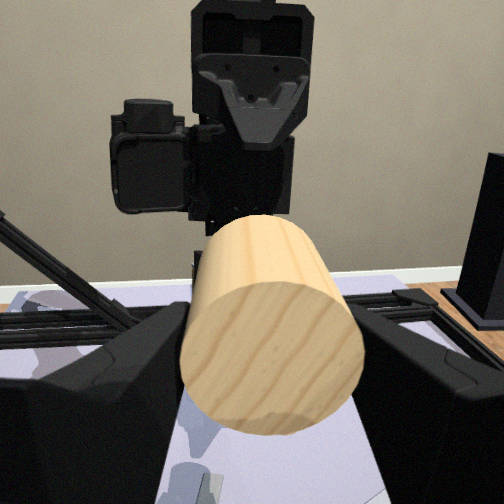

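>>> execute_actions:
  actions:
    - {"rows":[[-0.426,1.4,0.545,0.86,0,1.571,0.5,-0.22,1.424,0.885,0.53,0,0,-0.3],[-0.426,1.4,0.545,0.86,0,1.571,0.5,-0.22,1.424,0.885,0.53,0,0,-0.3],[-0.426,1.4,0.545,0.86,0,1.571,0.5,-0.22,1.424,0.885,0.53,0,0,-0.3],[-0.426,1.49,0.62,0.876,0,1.571,0.5,-0.22,1.424,0.885,0.53,0,0,-0.3],[-0.426,1.49,0.62,0.876,0,1.571,0.5,-0.22,1.424,0.885,0.53,0,0,-0.3],[-0.426,1.49,0.62,0.876,0,1.571,0.5,-0.22,1.424,0.885,0.53,0,0,-0.3],[-0.426,1.585,0.698,0.892,0,1.571,0.5,-0.22,1.424,0.885,0.53,0,0,-0.3],[-0.426,1.585,0.698,0.892,0,1.571,0.5,-0.22,1.424,0.885,0.53,0,0,-0.3],[-0.426,1.585,0.698,0.892,0,1.571,0.5,-0.22,1.424,0.885,0.53,0,0,-0.3],[-0.426,1.585,0.698,0.892,0,1.571,0.5,-0.22,1.424,0.885,0.53,0,0,-0.3],[-0.426,1.585,0.698,0.892,0,1.571,0.5,-0.22,1.424,0.885,0.53,0,0,-0.3],[-0.426,1.585,0.698,0.892,0,1.571,0.1,-0.22,1.424,0.885,0.53,0,0,-0.3]],"steps":15}
  pictures: false

>>> execute_actions:
  actions:
    - {"rows":[[-0.426,1.585,0.698,0.892,0,1.571,0,-0.22,1.424,0.885,0.53,0,0,-0.3],[-0.426,1.585,0.698,0.892,0,1.571,-0.3,-0.22,1.424,0.885,0.53,0,0,-0.3],[-0.426,1.585,0.698,0.892,0,1.571,-0.3,-0.22,1.424,0.885,0.53,0,0,-0.3],[-0.426,1.585,0.698,0.892,0,1.571,-0.3,-0.22,1.424,0.885,0.53,0,0,-0.3],[-0.426,1.585,0.698,0.892,0,1.571,-0.3,-0.22,1.424,0.885,0.53,0,0,-0.3],[-0.426,1.585,0.698,0.892,0,1.571,-0.3,-0.22,1.424,0.885,0.53,0,0,0.5],[-0.426,1.585,0.698,0.892,0,1.571,-0.3,-0.22,1.424,0.885,0.53,0,0,0.5],[-0.426,1.585,0.698,0.892,0,1.571,-0.3,-0.22,1.424,0.885,0.53,0,0,0.5],[-0.426,1.585,0.698,0.892,0,1.571,-0.3,-0.22,1.424,0.885,0.53,0,0,0.5],[-0.426,1.585,0.698,0.892,0,1.571,-0.3,-0.22,1.424,0.885,0.53,0,0,0.5],[-0.426,1.47,0.6,0.872,0,1.571,-0.3,-0.22,1.424,0.885,0.53,0,0,0.5],[-0.426,1.47,0.6,0.872,0,1.571,-0.3,-0.22,1.424,0.885,0.53,0,0,0.5],[-0.426,1.47,0.6,0.872,0,1.571,-0.3,-0.22,1.424,0.885,0.53,0,0,0.5],[-0.426,1.31,0.47,0.84,0,1.571,-0.3,-0.22,1.424,0.885,0.53,0,0,0.5]],"steps":15}
  pictures: false

>>> execute_actions:
  actions:
    - {"rows":[[-0.426,1.25,0.44,0.84,0,1.571,-0.3,-0.22,1.424,0.878,0.53,0,0,0.5],[-0.426,1.22,0.43,0.84,0,1.571,-0.3,-0.22,1.424,0.878,0.53,0,0,0.5],[-0.426,1.2,0.42,0.84,0,1.571,-0.3,-0.22,1.424,0.878,0.53,0,0,0.5],[-0.426,1.2,0.5,-0.83,0,1.571,-0.3,-0.22,1.424,0.878,0.53,0,0,0.5]],"steps":15}
  pictures: false

>>> execute_actions:
  actions:
    - {"rows":[[-0.426,1.28,0.65,-0.83,0,1.571,-0.3,-0.22,1.424,0.878,0.53,0,0,0.5],[-0.426,1.28,0.65,-0.83,0,1.571,-0.3,-0.22,1.424,0.878,0.53,0,0,0.5],[-0.426,1.28,0.65,-0.83,0,1.571,-0.3,-0.22,1.424,0.878,0.53,0,0,0.5],[-0.426,1.28,0.65,-0.83,0,1.571,-0.3,-0.22,1.424,0.878,0.53,0,0,0.5],[-0.426,1.28,0.65,-0.83,0,1.571,-0.3,-0.22,1.424,0.878,0.53,0,0,0.5],[-0.426,1.28,0.65,-0.83,0,1.571,-0.3,-0.22,1.424,0.878,0.53,0,0,0.5],[-0.426,1.28,0.65,-0.83,0,1.571,-0.3,-0.22,1.424,0.878,0.53,0,0,0.5],[-0.426,1.28,0.65,-0.83,0,1.571,-0.3,-0.22,1.424,0.878,0.53,0,0,0.5],[-0.426,1.28,0.65,-0.83,0,1.571,-0.3,-0.22,1.424,0.878,0.53,0,0,0.5],[-0.426,1.28,0.65,-0.83,0,1.571,-0.3,-0.22,1.424,0.878,0.53,0,0,0.5],[-0.426,1.28,0.65,-0.83,0,1.571,-0.3,-0.22,1.424,0.878,0.53,0,0,0.5],[-0.426,1.491,0.75,-0.83,0,1.571,-0.3,-0.22,1.424,0.878,0.53,0,0,0.5]],"steps":15}
  pictures: false

>>> execute_actions:
  actions:
    - {"rows":[[-0.426,1.491,0.75,-0.83,0,1.571,-0.3,-0.22,1.424,0.878,0.53,0,0,0.5],[-0.426,1.491,0.75,-0.83,0,1.571,-0.3,-0.22,1.424,0.878,0.53,0,0,0.5],[-0.426,1.491,0.75,-0.83,0,1.571,-0.3,-0.22,1.424,0.878,0.53,0,0,0.5],[-0.426,1.555,0.7,-0.72,0,1.571,-0.3,-0.22,1.424,0.878,0.53,0,0,0.5],[-0.426,1.555,0.7,-0.72,0,1.571,-0.3,-0.22,1.424,0.878,0.53,0,0,0.5],[-0.426,1.555,0.7,-0.72,0,1.571,-0.3,-0.22,1.424,0.878,0.53,0,0,0.5],[-0.426,1.62,0.652,-0.605,0,1.571,-0.3,-0.22,1.424,0.878,0.53,0,0,0.5],[-0.426,1.62,0.652,-0.605,0,1.571,-0.3,-0.22,1.424,0.878,0.53,0,0,0.5],[-0.426,1.62,0.652,-0.605,0,1.571,-0.3,-0.22,1.424,0.878,0.53,0,0,0.5],[-0.426,1.665,0.622,-0.53,0,1.571,-0.3,-0.22,1.424,0.878,0.53,0,0,0.5],[-0.426,1.665,0.622,-0.53,0,1.571,-0.3,-0.22,1.424,0.878,0.53,0,0,0.5],[-0.426,1.665,0.622,-0.53,0,1.571,-0.3,-0.22,1.424,0.878,0.53,0,0,0.5],[-0.426,1.691,0.602,-0.488,0,1.571,-0.3,-0.22,1.424,0.878,0.53,0,0,0.5]],"steps":15}
  pictures: false

>>> execute_actions:
  actions:
    - {"rows":[[-0.426,1.691,0.602,-0.488,0,1.571,-0.3,-0.22,1.424,0.878,0.53,0,0,0.5],[-0.426,1.691,0.602,-0.488,0,1.571,-0.3,-0.22,1.424,0.878,0.53,0,0,0.5],[-0.426,1.691,0.602,-0.488,0,1.571,-0.3,-0.22,1.424,0.878,0.53,0,0,0.5],[-0.426,1.691,0.602,-0.488,0,1.571,-0.3,-0.22,1.424,0.878,0.53,0,0,0.5],[-0.426,1.691,0.602,-0.488,0,1.571,-0.3,-0.22,1.424,0.878,0.53,0,0,0.5],[-0.426,1.691,0.602,-0.488,0,1.571,-0.3,-0.22,1.424,0.878,0.53,0,0,0.5],[-0.426,1.691,0.602,-0.488,0,1.571,0.5,-0.22,1.424,0.878,0.53,0,0,0.5]],"steps":15}

Scene clock: 253.10 s of 17941.00 s.
left_arm: end_effector_position=(-0.0734, +0.0056, +0.3372) grip_measured=+0.187 end_effector_quat_wxyz=(+0.459, +0.460, -0.537, -0.538) end_effector_velocity=(-0.004, -0.010, +0.013) end_effector_angular_velocity=(-0.038, +0.028, +0.000) | right_arm: end_effector_position=(-0.0793, -0.0592, +0.3352) grip_measured=+0.003 end_effector_quat_wxyz=(+0.759, -0.005, +0.006, +0.651) end_effector_velocity=(+0.004, -0.001, -0.002) end_effector_angular_velocity=(-0.011, -0.021, -0.014)
Joint positions: left_arm=[-0.424  1.576  0.685  0.888  0.001  1.571  0.048] | right_arm=[-0.218  1.427  0.884  0.528  0.002 -0.     0.039]
Joint velocities: left_arm=[-0.007  0.027  0.046  0.022 -0.007 -0.022 -0.064] | right_arm=[-0.007 -0.002 -0.002 -0.007  0.007 -0.022 -0.001]
Joint torques (N m, as the arm reports them, + toward a larger angle): left_arm=[-0.17 -5.05  8.03  2.23  0.01 -0.08] | right_arm=[-0.15 -6.89  7.63  1.58 -0.11  0.03]
Motor temperatures (°C, as the motors report them): left_arm=[30 41 42 43 28 30] | right_arm=[32 40 42 43 28 29]
Heat: left arm: hottest wrist pitch 43 °C (-1.0 °C/min); right arm: hottest wrist pitch 43 °C (+0.0 °C/min).
Steps of this call (steps 1 to 15: the robot went on to your last target; steps 16 to 685: nothing new was sent; steps 686 to 700: all 15 steps of this action). Readings (joint positions):
686: left_arm=[-0.424 1.318 0.472 0.841 0.001 1.571] | right_arm=[-0.218 1.427 0.884 0.528 0.002 -0.000]
687: left_arm=[-0.424 1.339 0.490 0.848 0.001 1.571] | right_arm=[-0.218 1.427 0.884 0.528 0.002 -0.000]
689: left_arm=[-0.424 1.387 0.531 0.856 0.001 1.571] | right_arm=[-0.218 1.427 0.884 0.528 0.002 -0.000]
693: left_arm=[-0.424 1.504 0.630 0.879 0.001 1.571] | right_arm=[-0.218 1.427 0.884 0.528 0.002 -0.000]
700: the state above

Scene clock: 253.60 s of 17941.00 s.
left_arm: end_effector_position=(-0.0682, +0.0394, +0.3373) grip_measured=+0.033 end_effector_quat_wxyz=(+0.456, +0.463, -0.535, -0.540) end_effector_velocity=(+0.059, +0.365, -0.011) end_effector_angular_velocity=(+0.018, +0.005, +0.010) | right_arm: end_effector_position=(-0.0793, -0.0592, +0.3355) grip_measured=+0.482 end_effector_quat_wxyz=(+0.759, -0.005, +0.005, +0.651) end_effector_velocity=(-0.000, -0.002, +0.000) end_effector_angular_velocity=(-0.001, +0.008, +0.005)
Joint positions: left_arm=[-0.424  1.433  0.564  0.857  0.001  1.571  0.041] | right_arm=[-0.218  1.427  0.884  0.529  0.002 -0.     0.063]
Joint velocities: left_arm=[ 0.002 -1.551 -1.311 -0.256 -0.007 -0.007 -0.   ] | right_arm=[-0.002 -0.007 -0.002 -0.007 -0.007  0.007  0.009]
Joint torques (N m, as the arm reports them, + toward a larger angle): left_arm=[-0.16 -5.32  7.38  2.24  0.   -0.09] | right_arm=[-0.17 -6.94  7.7   1.51 -0.08  0.05]
Motor temperatures (°C, as the motors report them): left_arm=[30 41 42 43 28 30] | right_arm=[32 40 42 43 28 29]
Heat: left arm: hottest wrist pitch 43 °C (-1.0 °C/min); right arm: hottest wrist pitch 43 °C (+0.0 °C/min).
Steps of this call (steps 1 to 15: all 15 steps of this action). Readings (joint positions):
1: left_arm=[-0.424 1.576 0.686 0.889 0.001 1.571] | right_arm=[-0.218 1.427 0.884 0.528 0.002 -0.000]
2: left_arm=[-0.424 1.576 0.688 0.889 0.001 1.571] | right_arm=[-0.218 1.427 0.884 0.529 0.002 -0.000]
4: left_arm=[-0.424 1.577 0.688 0.890 0.001 1.571] | right_arm=[-0.218 1.427 0.884 0.528 0.002 -0.000]
8: left_arm=[-0.424 1.578 0.688 0.890 0.001 1.571] | right_arm=[-0.218 1.427 0.884 0.529 0.002 -0.000]
15: the state above

Scene clock: 254.10 s of 17941.00 s.
left_arm: end_effector_position=(-0.0565, +0.1138, +0.2354) grip_measured=+0.032 end_effector_quat_wxyz=(+0.280, +0.598, -0.377, -0.649) end_effector_velocity=(+0.033, +0.226, -0.332) end_effector_angular_velocity=(+1.826, -0.287, -0.013) | right_arm: end_effector_position=(-0.0793, -0.0592, +0.3355) grip_measured=+0.500 end_effector_quat_wxyz=(+0.759, -0.005, +0.005, +0.651) end_effector_velocity=(-0.000, -0.001, -0.005) end_effector_angular_velocity=(-0.021, +0.011, +0.005)
Joint positions: left_arm=[-0.424  1.208  0.495  0.112  0.001  1.571  0.041] | right_arm=[-0.218  1.427  0.884  0.529  0.002 -0.     0.063]
Joint velocities: left_arm=[-0.002 -0.002  0.002 -1.853  0.007  0.007 -0.001] | right_arm=[-0.002 -0.002 -0.002 -0.022 -0.007  0.007  0.   ]
Joint torques (N m, as the arm reports them, + toward a larger angle): left_arm=[-0.16 -4.32  7.82  1.77  0.03 -0.08] | right_arm=[-0.2  -6.86  6.97  1.51 -0.08  0.03]
Motor temperatures (°C, as the motors report them): left_arm=[30 41 42 43 28 30] | right_arm=[32 40 42 43 28 29]
Heat: left arm: hottest wrist pitch 43 °C (-1.0 °C/min); right arm: hottest wrist pitch 43 °C (+0.0 °C/min).
Steps of this call (steps 1 to 15: all 15 steps of this action). Readings (joint positions):
1: left_arm=[-0.424 1.380 0.523 0.852 0.001 1.571] | right_arm=[-0.218 1.427 0.884 0.529 0.002 -0.000]
2: left_arm=[-0.424 1.332 0.492 0.847 0.001 1.571] | right_arm=[-0.218 1.427 0.884 0.529 0.002 -0.000]
4: left_arm=[-0.424 1.258 0.464 0.806 0.001 1.571] | right_arm=[-0.218 1.427 0.884 0.529 0.002 -0.000]
8: left_arm=[-0.424 1.210 0.494 0.556 0.001 1.571] | right_arm=[-0.218 1.427 0.884 0.529 0.002 -0.000]
15: the state above

Scene clock: 254.60 s of 17941.00 s.
left_arm: end_effector_position=(-0.0407, +0.2152, +0.1538) grip_measured=+0.032 end_effector_quat_wxyz=(-0.025, +0.702, -0.084, -0.707) end_effector_velocity=(+0.027, +0.167, -0.130) end_effector_angular_velocity=(+1.468, -0.237, -0.009) | right_arm: end_effector_position=(-0.0793, -0.0592, +0.3355) grip_measured=+0.500 end_effector_quat_wxyz=(+0.759, -0.005, +0.005, +0.651) end_effector_velocity=(-0.000, -0.001, -0.005) end_effector_angular_velocity=(-0.023, -0.004, +0.005)
Joint positions: left_arm=[-0.424  1.443  0.719 -0.762  0.001  1.571  0.041] | right_arm=[-0.218  1.427  0.884  0.529  0.002 -0.     0.063]
Joint velocities: left_arm=[-0.002  0.852  0.266 -0.901 -0.007  0.007 -0.   ] | right_arm=[-0.002 -0.002 -0.002 -0.022 -0.007 -0.007 -0.   ]
Joint torques (N m, as the arm reports them, + toward a larger angle): left_arm=[-0.18 -5.75  6.98  0.16  0.07 -0.04] | right_arm=[-0.2  -6.9   6.95  1.53 -0.09  0.02]
Motor temperatures (°C, as the motors report them): left_arm=[30 41 42 43 28 30] | right_arm=[32 40 42 43 28 29]
Heat: left arm: hottest wrist pitch 43 °C (-1.0 °C/min); right arm: hottest wrist pitch 43 °C (+0.0 °C/min).
Steps of this call (steps 1 to 15: all 15 steps of this action). Readings (joint positions):
1: left_arm=[-0.424 1.218 0.515 0.035 0.001 1.571] | right_arm=[-0.218 1.427 0.884 0.529 0.002 -0.000]
2: left_arm=[-0.424 1.239 0.545 -0.030 0.001 1.571] | right_arm=[-0.218 1.427 0.884 0.529 0.002 -0.000]
4: left_arm=[-0.424 1.267 0.601 -0.141 0.001 1.571] | right_arm=[-0.218 1.427 0.884 0.529 0.002 -0.000]
8: left_arm=[-0.424 1.270 0.642 -0.388 0.001 1.571] | right_arm=[-0.218 1.427 0.884 0.529 0.002 -0.000]
15: the state above

Scene clock: 255.10 s of 17941.00 s.
left_arm: end_effector_position=(-0.0393, +0.2245, +0.0875) grip_measured=+0.031 end_effector_quat_wxyz=(-0.056, +0.705, -0.053, -0.705) end_effector_velocity=(+0.005, +0.030, -0.075) end_effector_angular_velocity=(+0.093, -0.022, +0.005) | right_arm: end_effector_position=(-0.0793, -0.0592, +0.3355) grip_measured=+0.500 end_effector_quat_wxyz=(+0.759, -0.005, +0.005, +0.651) end_effector_velocity=(-0.000, -0.001, -0.002) end_effector_angular_velocity=(-0.008, -0.006, +0.005)
Joint positions: left_arm=[-0.424  1.672  0.616 -0.519  0.001  1.571  0.041] | right_arm=[-0.218  1.427  0.884  0.529  0.002 -0.     0.064]
Joint velocities: left_arm=[-0.002  0.242 -0.154  0.3   -0.007 -0.007 -0.   ] | right_arm=[-0.002 -0.002 -0.002 -0.007 -0.007 -0.007 -0.   ]
Joint torques (N m, as the arm reports them, + toward a larger angle): left_arm=[-0.18 -4.51  4.32  0.59  0.07  0.  ] | right_arm=[-0.25 -6.9   6.95  1.52 -0.08  0.04]
Motor temperatures (°C, as the motors report them): left_arm=[30 41 42 43 28 30] | right_arm=[32 40 42 43 28 29]
Heat: left arm: hottest wrist pitch 43 °C (-1.0 °C/min); right arm: hottest wrist pitch 43 °C (+0.0 °C/min).
Steps of this call (steps 1 to 15: all 15 steps of this action). Readings (joint positions):
1: left_arm=[-0.424 1.463 0.724 -0.788 0.001 1.571] | right_arm=[-0.218 1.427 0.884 0.529 0.002 -0.000]
2: left_arm=[-0.424 1.473 0.726 -0.803 0.001 1.571] | right_arm=[-0.218 1.427 0.884 0.529 0.002 -0.000]
4: left_arm=[-0.424 1.489 0.727 -0.802 0.001 1.571] | right_arm=[-0.218 1.427 0.884 0.529 0.002 -0.000]
8: left_arm=[-0.424 1.560 0.695 -0.676 0.001 1.570] | right_arm=[-0.218 1.427 0.884 0.529 0.002 -0.000]
15: the state above

Scene clock: 255.60 s of 17941.00 s.
left_arm: end_effector_position=(-0.0393, +0.2240, +0.0833) grip_measured=+0.485 end_effector_quat_wxyz=(-0.054, +0.705, -0.055, -0.705) end_effector_velocity=(+0.003, +0.003, +0.000) end_effector_angular_velocity=(+0.004, -0.023, +0.005) | right_arm: end_effector_position=(-0.0793, -0.0592, +0.3355) grip_measured=+0.500 end_effector_quat_wxyz=(+0.759, -0.005, +0.005, +0.651) end_effector_velocity=(-0.000, -0.001, +0.003) end_effector_angular_velocity=(-0.001, -0.022, +0.015)
Joint positions: left_arm=[-0.424  1.685  0.607 -0.49   0.001  1.571  0.063] | right_arm=[-0.218  1.427  0.884  0.529  0.002 -0.     0.064]
Joint velocities: left_arm=[-0.002 -0.007 -0.007 -0.007 -0.022 -0.007 -0.007] | right_arm=[-0.007 -0.007  0.002 -0.007 -0.022 -0.022 -0.   ]
Joint torques (N m, as the arm reports them, + toward a larger angle): left_arm=[-0.16 -3.87  3.84  0.59  0.07 -0.02] | right_arm=[-0.18 -6.96  7.03  1.5  -0.09  0.03]
Motor temperatures (°C, as the motors report them): left_arm=[30 41 42 43 28 30] | right_arm=[32 40 42 43 28 29]
Heat: left arm: hottest wrist pitch 43 °C (-1.0 °C/min); right arm: hottest wrist pitch 43 °C (-1.0 °C/min).
Steps of this call (steps 1 to 15: all 15 steps of this action). Readings (joint positions):
1: left_arm=[-0.424 1.678 0.612 -0.511 0.001 1.571] | right_arm=[-0.218 1.427 0.884 0.529 0.002 -0.000]
2: left_arm=[-0.424 1.682 0.609 -0.505 0.001 1.571] | right_arm=[-0.218 1.427 0.884 0.529 0.002 -0.000]
4: left_arm=[-0.424 1.684 0.607 -0.497 0.001 1.571] | right_arm=[-0.218 1.427 0.884 0.529 0.002 -0.000]
8: left_arm=[-0.424 1.685 0.607 -0.491 0.001 1.571] | right_arm=[-0.218 1.427 0.884 0.529 0.002 -0.000]
15: the state above

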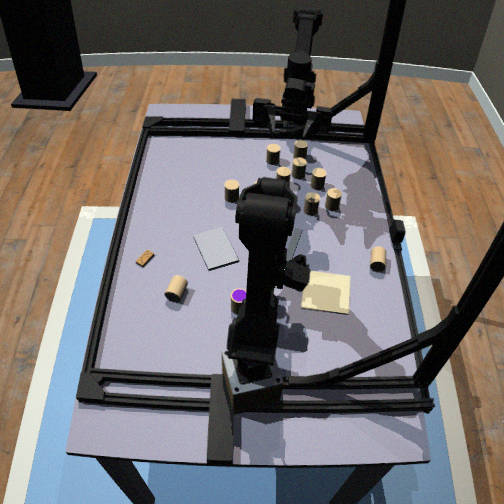

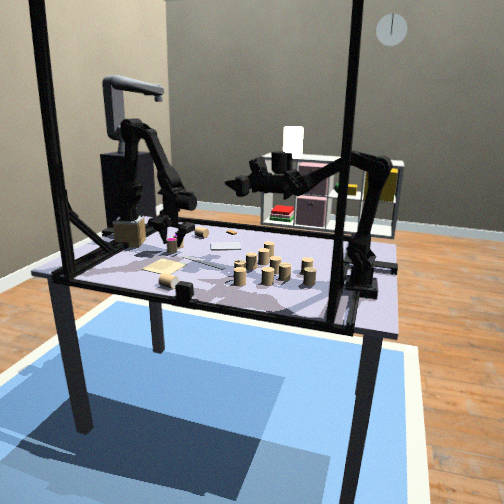

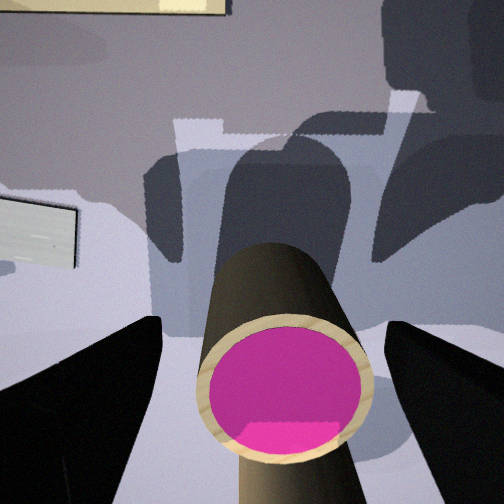

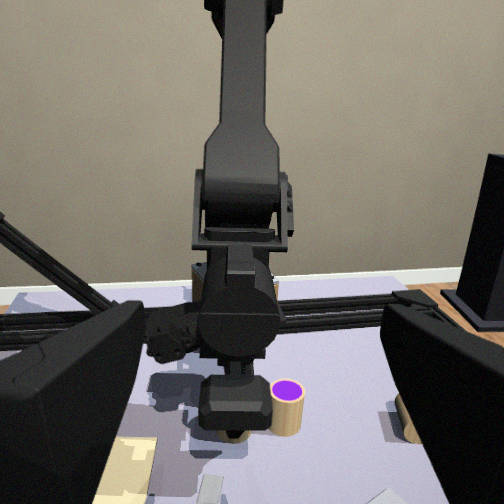

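>>> execute_actions:
  actions:
    - {"rows":[[-0.426,1.693,0.6,-0.485,0,1.571,0.1,-0.22,1.424,0.875,0.53,0,0,0.5],[-0.426,1.693,0.6,-0.485,0,1.571,0.1,-0.22,1.424,0.875,0.53,0,0,0.5],[-0.426,1.693,0.6,-0.485,0,1.571,0.1,-0.22,1.424,0.875,0.53,0,0,0.5],[-0.426,1.693,0.6,-0.485,0,1.571,0.1,-0.22,1.424,0.875,0.53,0,0,0.5],[-0.426,1.693,0.6,-0.485,0,1.571,0,-0.22,1.424,0.875,0.53,0,0,0.5],[-0.426,1.693,0.6,-0.485,0,1.571,-0.3,-0.22,1.424,0.875,0.53,0,0,0.5],[-0.426,1.693,0.6,-0.485,0,1.571,-0.3,-0.22,1.424,0.875,0.53,0,0,0.5],[-0.426,1.693,0.6,-0.485,0,1.571,-0.3,-0.22,1.424,0.875,0.53,0,0,0.5],[-0.426,1.693,0.6,-0.485,0,1.571,-0.3,-0.22,1.424,0.875,0.53,0,0,0.5],[-0.426,1.62,0.652,-0.605,0,1.571,-0.3,-0.22,1.424,0.875,0.53,0,0,0.5],[-0.426,1.62,0.652,-0.605,0,1.571,-0.3,-0.22,1.424,0.875,0.53,0,0,0.5],[-0.426,1.555,0.7,-0.72,0,1.571,-0.3,-0.22,1.424,0.875,0.53,0,0,0.5],[-0.426,1.555,0.7,-0.72,0,1.571,-0.3,-0.22,1.424,0.875,0.53,0,0,0.5],[-0.426,1.45,0.72,-0.72,0,1.571,-0.3,-0.22,1.424,0.875,0.53,0,0,0.5]],"steps":15}
  pictures: false

>>> execute_actions:
  actions:
    - {"rows":[[-0.426,1.2,0.55,0.84,0,1.571,-0.3,-0.22,1.424,0.875,0.53,0,0,0.5]],"steps":15}
  pictures: false

>>> execute_actions:
  actions:
    - {"rows":[[-0.426,1.2,0.42,0.84,0,1.571,-0.3,-0.22,1.424,0.875,0.53,0,0,0.5],[-0.426,1.2,0.42,0.84,0,1.571,-0.3,-0.22,1.424,0.875,0.53,0,0,0.5],[-0.426,1.2,0.42,0.84,0,1.571,-0.3,-0.22,1.424,0.875,0.53,0,0,0.5],[-0.426,1.2,0.42,0.84,0,1.571,-0.3,-0.22,1.424,0.875,0.53,0,0,0.5],[-0.426,1.2,0.42,0.84,0,1.571,-0.3,-0.22,1.424,0.875,0.53,0,0,0.5],[-0.426,1.2,0.42,0.84,0,1.571,-0.3,-0.22,1.424,0.875,0.53,0,0,0.5],[-0.426,1.31,0.47,0.84,0,1.571,-0.3,-0.22,1.424,0.875,0.53,0,0,0.5]],"steps":15}
  pictures: false

>>> execute_actions:
  actions:
    - {"rows":[[-0.426,1.4,0.545,0.86,0,1.571,-0.3,-0.22,1.424,0.875,0.53,0,0,0.5],[-0.426,1.4,0.545,0.86,0,1.571,-0.3,-0.22,1.424,0.875,0.53,0,0,0.5],[-0.426,1.4,0.545,0.86,0,1.571,-0.3,-0.22,1.424,0.875,0.53,0,0,0.5],[-0.426,1.49,0.62,0.876,0,1.571,-0.3,-0.22,1.424,0.875,0.53,0,0,0.5],[-0.426,1.49,0.62,0.876,0,1.571,-0.3,-0.22,1.424,0.875,0.53,0,0,0.5],[-0.426,1.49,0.62,0.876,0,1.571,-0.3,-0.22,1.424,0.875,0.53,0,0,0.5],[-0.426,1.585,0.698,0.892,0,1.571,-0.3,-0.22,1.424,0.875,0.53,0,0,0.5],[-0.426,1.585,0.698,0.892,0,1.571,-0.3,-0.22,1.424,0.875,0.53,0,0,0.5],[-0.426,1.585,0.698,0.892,0,1.571,-0.3,-0.22,1.424,0.875,0.53,0,0,0.5],[-0.426,1.585,0.698,0.892,0,1.571,-0.3,-0.22,1.424,0.875,0.53,0,0,0.5],[-0.426,1.585,0.698,0.892,0,1.571,-0.3,-0.22,1.424,0.875,0.53,0,0,0.5],[-0.426,1.585,0.698,0.892,0,1.571,-0.3,-0.22,1.424,0.875,0.53,0,0,0.15]],"steps":15}

Scene clock: 269.53 s of 17941.00 s.
left_arm: end_effector_position=(-0.0398, +0.2212, +0.1242) grip_measured=+0.022 end_effector_quat_wxyz=(-0.047, +0.704, -0.062, -0.706) end_effector_velocity=(-0.027, -0.176, +0.323) end_effector_angular_velocity=(-1.152, +0.172, +0.005) | right_arm: end_effector_position=(-0.0792, -0.0593, +0.3353) grip_measured=+0.500 end_effector_quat_wxyz=(+0.759, -0.005, +0.005, +0.651) end_effector_velocity=(-0.002, -0.000, -0.005) end_effector_angular_velocity=(-0.027, -0.033, +0.020)
Joint positions: left_arm=[-0.424  1.546  0.676 -0.68   0.001  1.571  0.04 ] | right_arm=[-0.218  1.427  0.883  0.529  0.002 -0.     0.064]
Joint velocities: left_arm=[-0.002 -1.184  0.413 -0.432 -0.007 -0.007 -0.   ] | right_arm=[-0.002 -0.002 -0.002 -0.022 -0.022 -0.037 -0.   ]
Joint torques (N m, as the arm reports them, + toward a larger angle): left_arm=[-0.18 -4.87  6.78  0.53  0.06 -0.05] | right_arm=[-0.18 -6.91  6.68  1.5  -0.08  0.02]
Motor temperatures (°C, as the motors report them): left_arm=[30 41 40 40 28 30] | right_arm=[32 40 41 44 28 29]
Heat: left arm: hottest shoulder 41 °C (-1.0 °C/min); right arm: hottest wrist pitch 44 °C (+1.0 °C/min).
Steps of this call (steps 1 to 15: the robot went on to your last target; steps 16 to 90: nothing new was sent; then 10.43 s passed at rest; steps 91 to 105: all 15 steps of this action). Readings (joint positions):
91: left_arm=[-0.424 1.686 0.606 -0.490 0.001 1.571] | right_arm=[-0.218 1.427 0.884 0.529 0.002 -0.000]
92: left_arm=[-0.424 1.686 0.606 -0.488 0.001 1.571] | right_arm=[-0.218 1.427 0.884 0.529 0.002 -0.000]
94: left_arm=[-0.424 1.686 0.606 -0.488 0.001 1.571] | right_arm=[-0.218 1.427 0.884 0.529 0.002 -0.000]
98: left_arm=[-0.424 1.686 0.605 -0.487 0.001 1.571] | right_arm=[-0.218 1.427 0.883 0.529 0.002 -0.000]
105: the state above

Scene clock: 270.03 s of 17941.00 s.
left_arm: end_effector_position=(-0.0606, +0.0874, +0.2839) grip_measured=+0.021 end_effector_quat_wxyz=(+0.339, +0.561, -0.430, -0.621) end_effector_velocity=(-0.023, -0.162, +0.374) end_effector_angular_velocity=(-1.859, +0.301, +0.027) | right_arm: end_effector_position=(-0.0792, -0.0593, +0.3353) grip_measured=+0.500 end_effector_quat_wxyz=(+0.759, -0.005, +0.005, +0.651) end_effector_velocity=(+0.000, +0.001, -0.002) end_effector_angular_velocity=(-0.008, -0.006, +0.005)
Joint positions: left_arm=[-0.424  1.211  0.556  0.238  0.001  1.57   0.04 ] | right_arm=[-0.218  1.427  0.883  0.529  0.002 -0.     0.064]
Joint velocities: left_arm=[-0.002 -0.012 -0.012  1.883 -0.022 -0.022  0.   ] | right_arm=[-0.002  0.002  0.002 -0.007 -0.007 -0.007 -0.   ]
Joint torques (N m, as the arm reports them, + toward a larger angle): left_arm=[-0.18 -4.88  6.85  2.27  0.04 -0.07] | right_arm=[-0.13 -6.92  6.74  1.51 -0.08  0.02]
Motor temperatures (°C, as the motors report them): left_arm=[30 41 40 40 28 30] | right_arm=[32 40 41 44 28 29]
Heat: left arm: hottest shoulder 41 °C (-1.0 °C/min); right arm: hottest wrist pitch 44 °C (+1.0 °C/min).
Steps of this call (steps 1 to 15: all 15 steps of this action). Readings (joint positions):
1: left_arm=[-0.424 1.490 0.662 -0.630 0.001 1.570] | right_arm=[-0.218 1.427 0.883 0.529 0.002 -0.000]
2: left_arm=[-0.424 1.427 0.633 -0.552 0.001 1.570] | right_arm=[-0.218 1.427 0.883 0.529 0.002 -0.000]
4: left_arm=[-0.424 1.312 0.588 -0.444 0.001 1.570] | right_arm=[-0.218 1.427 0.883 0.529 0.002 -0.000]
8: left_arm=[-0.424 1.224 0.564 -0.192 0.001 1.570] | right_arm=[-0.218 1.427 0.883 0.529 0.002 -0.000]
15: the state above

Scene clock: 270.53 s of 17941.00 s.
left_arm: end_effector_position=(-0.0635, +0.0688, +0.3354) grip_measured=+0.021 end_effector_quat_wxyz=(+0.456, +0.464, -0.534, -0.541) end_effector_velocity=(-0.003, -0.005, +0.001) end_effector_angular_velocity=(-0.042, -0.001, -0.010) | right_arm: end_effector_position=(-0.0792, -0.0593, +0.3353) grip_measured=+0.500 end_effector_quat_wxyz=(+0.759, -0.005, +0.005, +0.651) end_effector_velocity=(-0.000, -0.001, -0.001) end_effector_angular_velocity=(-0.011, +0.009, +0.005)
Joint positions: left_arm=[-0.424  1.303  0.461  0.827  0.001  1.571  0.04 ] | right_arm=[-0.218  1.427  0.883  0.529  0.002 -0.     0.064]
Joint velocities: left_arm=[-0.002  0.051 -0.002  0.095  0.007  0.007 -0.001] | right_arm=[-0.002 -0.007  0.002 -0.022 -0.007  0.007 -0.   ]
Joint torques (N m, as the arm reports them, + toward a larger angle): left_arm=[-0.17 -3.71  7.98  2.37  0.01 -0.09] | right_arm=[-0.15 -6.84  6.69  1.5  -0.07  0.02]
Motor temperatures (°C, as the motors report them): left_arm=[30 41 40 40 28 30] | right_arm=[32 40 41 44 28 29]
Heat: left arm: hottest shoulder 41 °C (-1.0 °C/min); right arm: hottest wrist pitch 44 °C (+2.0 °C/min).
Steps of this call (steps 1 to 15: all 15 steps of this action). Readings (joint positions):
1: left_arm=[-0.424 1.210 0.538 0.313 0.001 1.570] | right_arm=[-0.218 1.427 0.883 0.529 0.002 -0.000]
2: left_arm=[-0.424 1.203 0.513 0.380 0.001 1.570] | right_arm=[-0.218 1.427 0.883 0.529 0.002 -0.000]
4: left_arm=[-0.424 1.198 0.462 0.490 0.001 1.570] | right_arm=[-0.218 1.427 0.883 0.529 0.002 -0.000]
8: left_arm=[-0.424 1.243 0.436 0.725 0.001 1.570] | right_arm=[-0.218 1.427 0.883 0.529 0.002 -0.000]
15: the state above

Scene clock: 271.03 s of 17941.00 s.
left_arm: end_effector_position=(-0.0734, +0.0056, +0.3357) grip_measured=+0.021 end_effector_quat_wxyz=(+0.458, +0.462, -0.536, -0.539) end_effector_velocity=(+0.001, -0.009, +0.010) end_effector_angular_velocity=(-0.028, -0.003, +0.019) | right_arm: end_effector_position=(-0.0792, -0.0593, +0.3353) grip_measured=+0.230 end_effector_quat_wxyz=(+0.759, -0.005, +0.005, +0.651) end_effector_velocity=(-0.002, -0.000, +0.002) end_effector_angular_velocity=(+0.006, -0.008, +0.020)
Joint positions: left_arm=[-0.424  1.578  0.684  0.887  0.001  1.571  0.04 ] | right_arm=[-0.218  1.427  0.883  0.529  0.001 -0.     0.05 ]
Joint velocities: left_arm=[-0.002  0.022  0.042  0.007 -0.022  0.007 -0.001] | right_arm=[-0.002 -0.002 -0.002  0.007 -0.022 -0.007 -0.045]
Joint torques (N m, as the arm reports them, + toward a larger angle): left_arm=[-0.18 -5.28  8.14  2.33  0.01 -0.09] | right_arm=[-0.16 -6.89  6.71  1.5  -0.08  0.04]
Motor temperatures (°C, as the motors report them): left_arm=[30 41 40 41 28 30] | right_arm=[32 40 41 44 28 29]
Heat: left arm: hottest shoulder 41 °C (-1.0 °C/min); right arm: hottest wrist pitch 44 °C (+2.0 °C/min).
Steps of this call (steps 1 to 15: all 15 steps of this action). Readings (joint positions):
1: left_arm=[-0.424 1.317 0.471 0.834 0.001 1.571] | right_arm=[-0.218 1.427 0.883 0.529 0.002 -0.000]
2: left_arm=[-0.424 1.340 0.490 0.843 0.001 1.571] | right_arm=[-0.218 1.427 0.883 0.529 0.002 -0.000]
4: left_arm=[-0.424 1.390 0.531 0.853 0.001 1.571] | right_arm=[-0.218 1.427 0.883 0.529 0.002 -0.000]
8: left_arm=[-0.424 1.508 0.631 0.878 0.001 1.571] | right_arm=[-0.218 1.427 0.883 0.529 0.002 -0.000]
15: the state above

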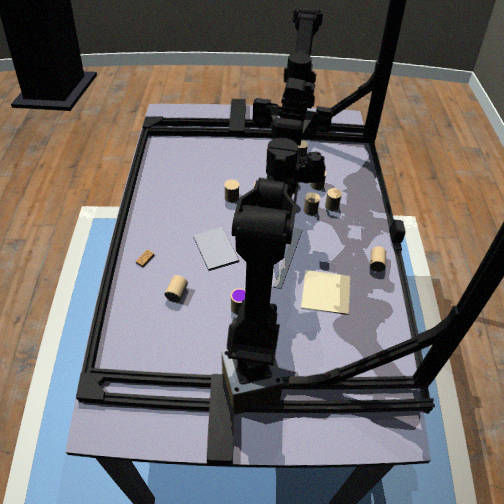

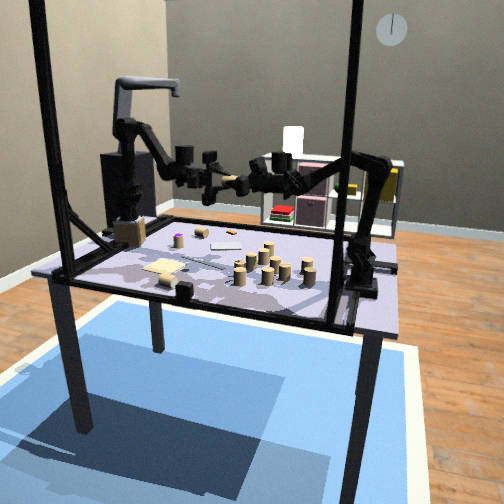

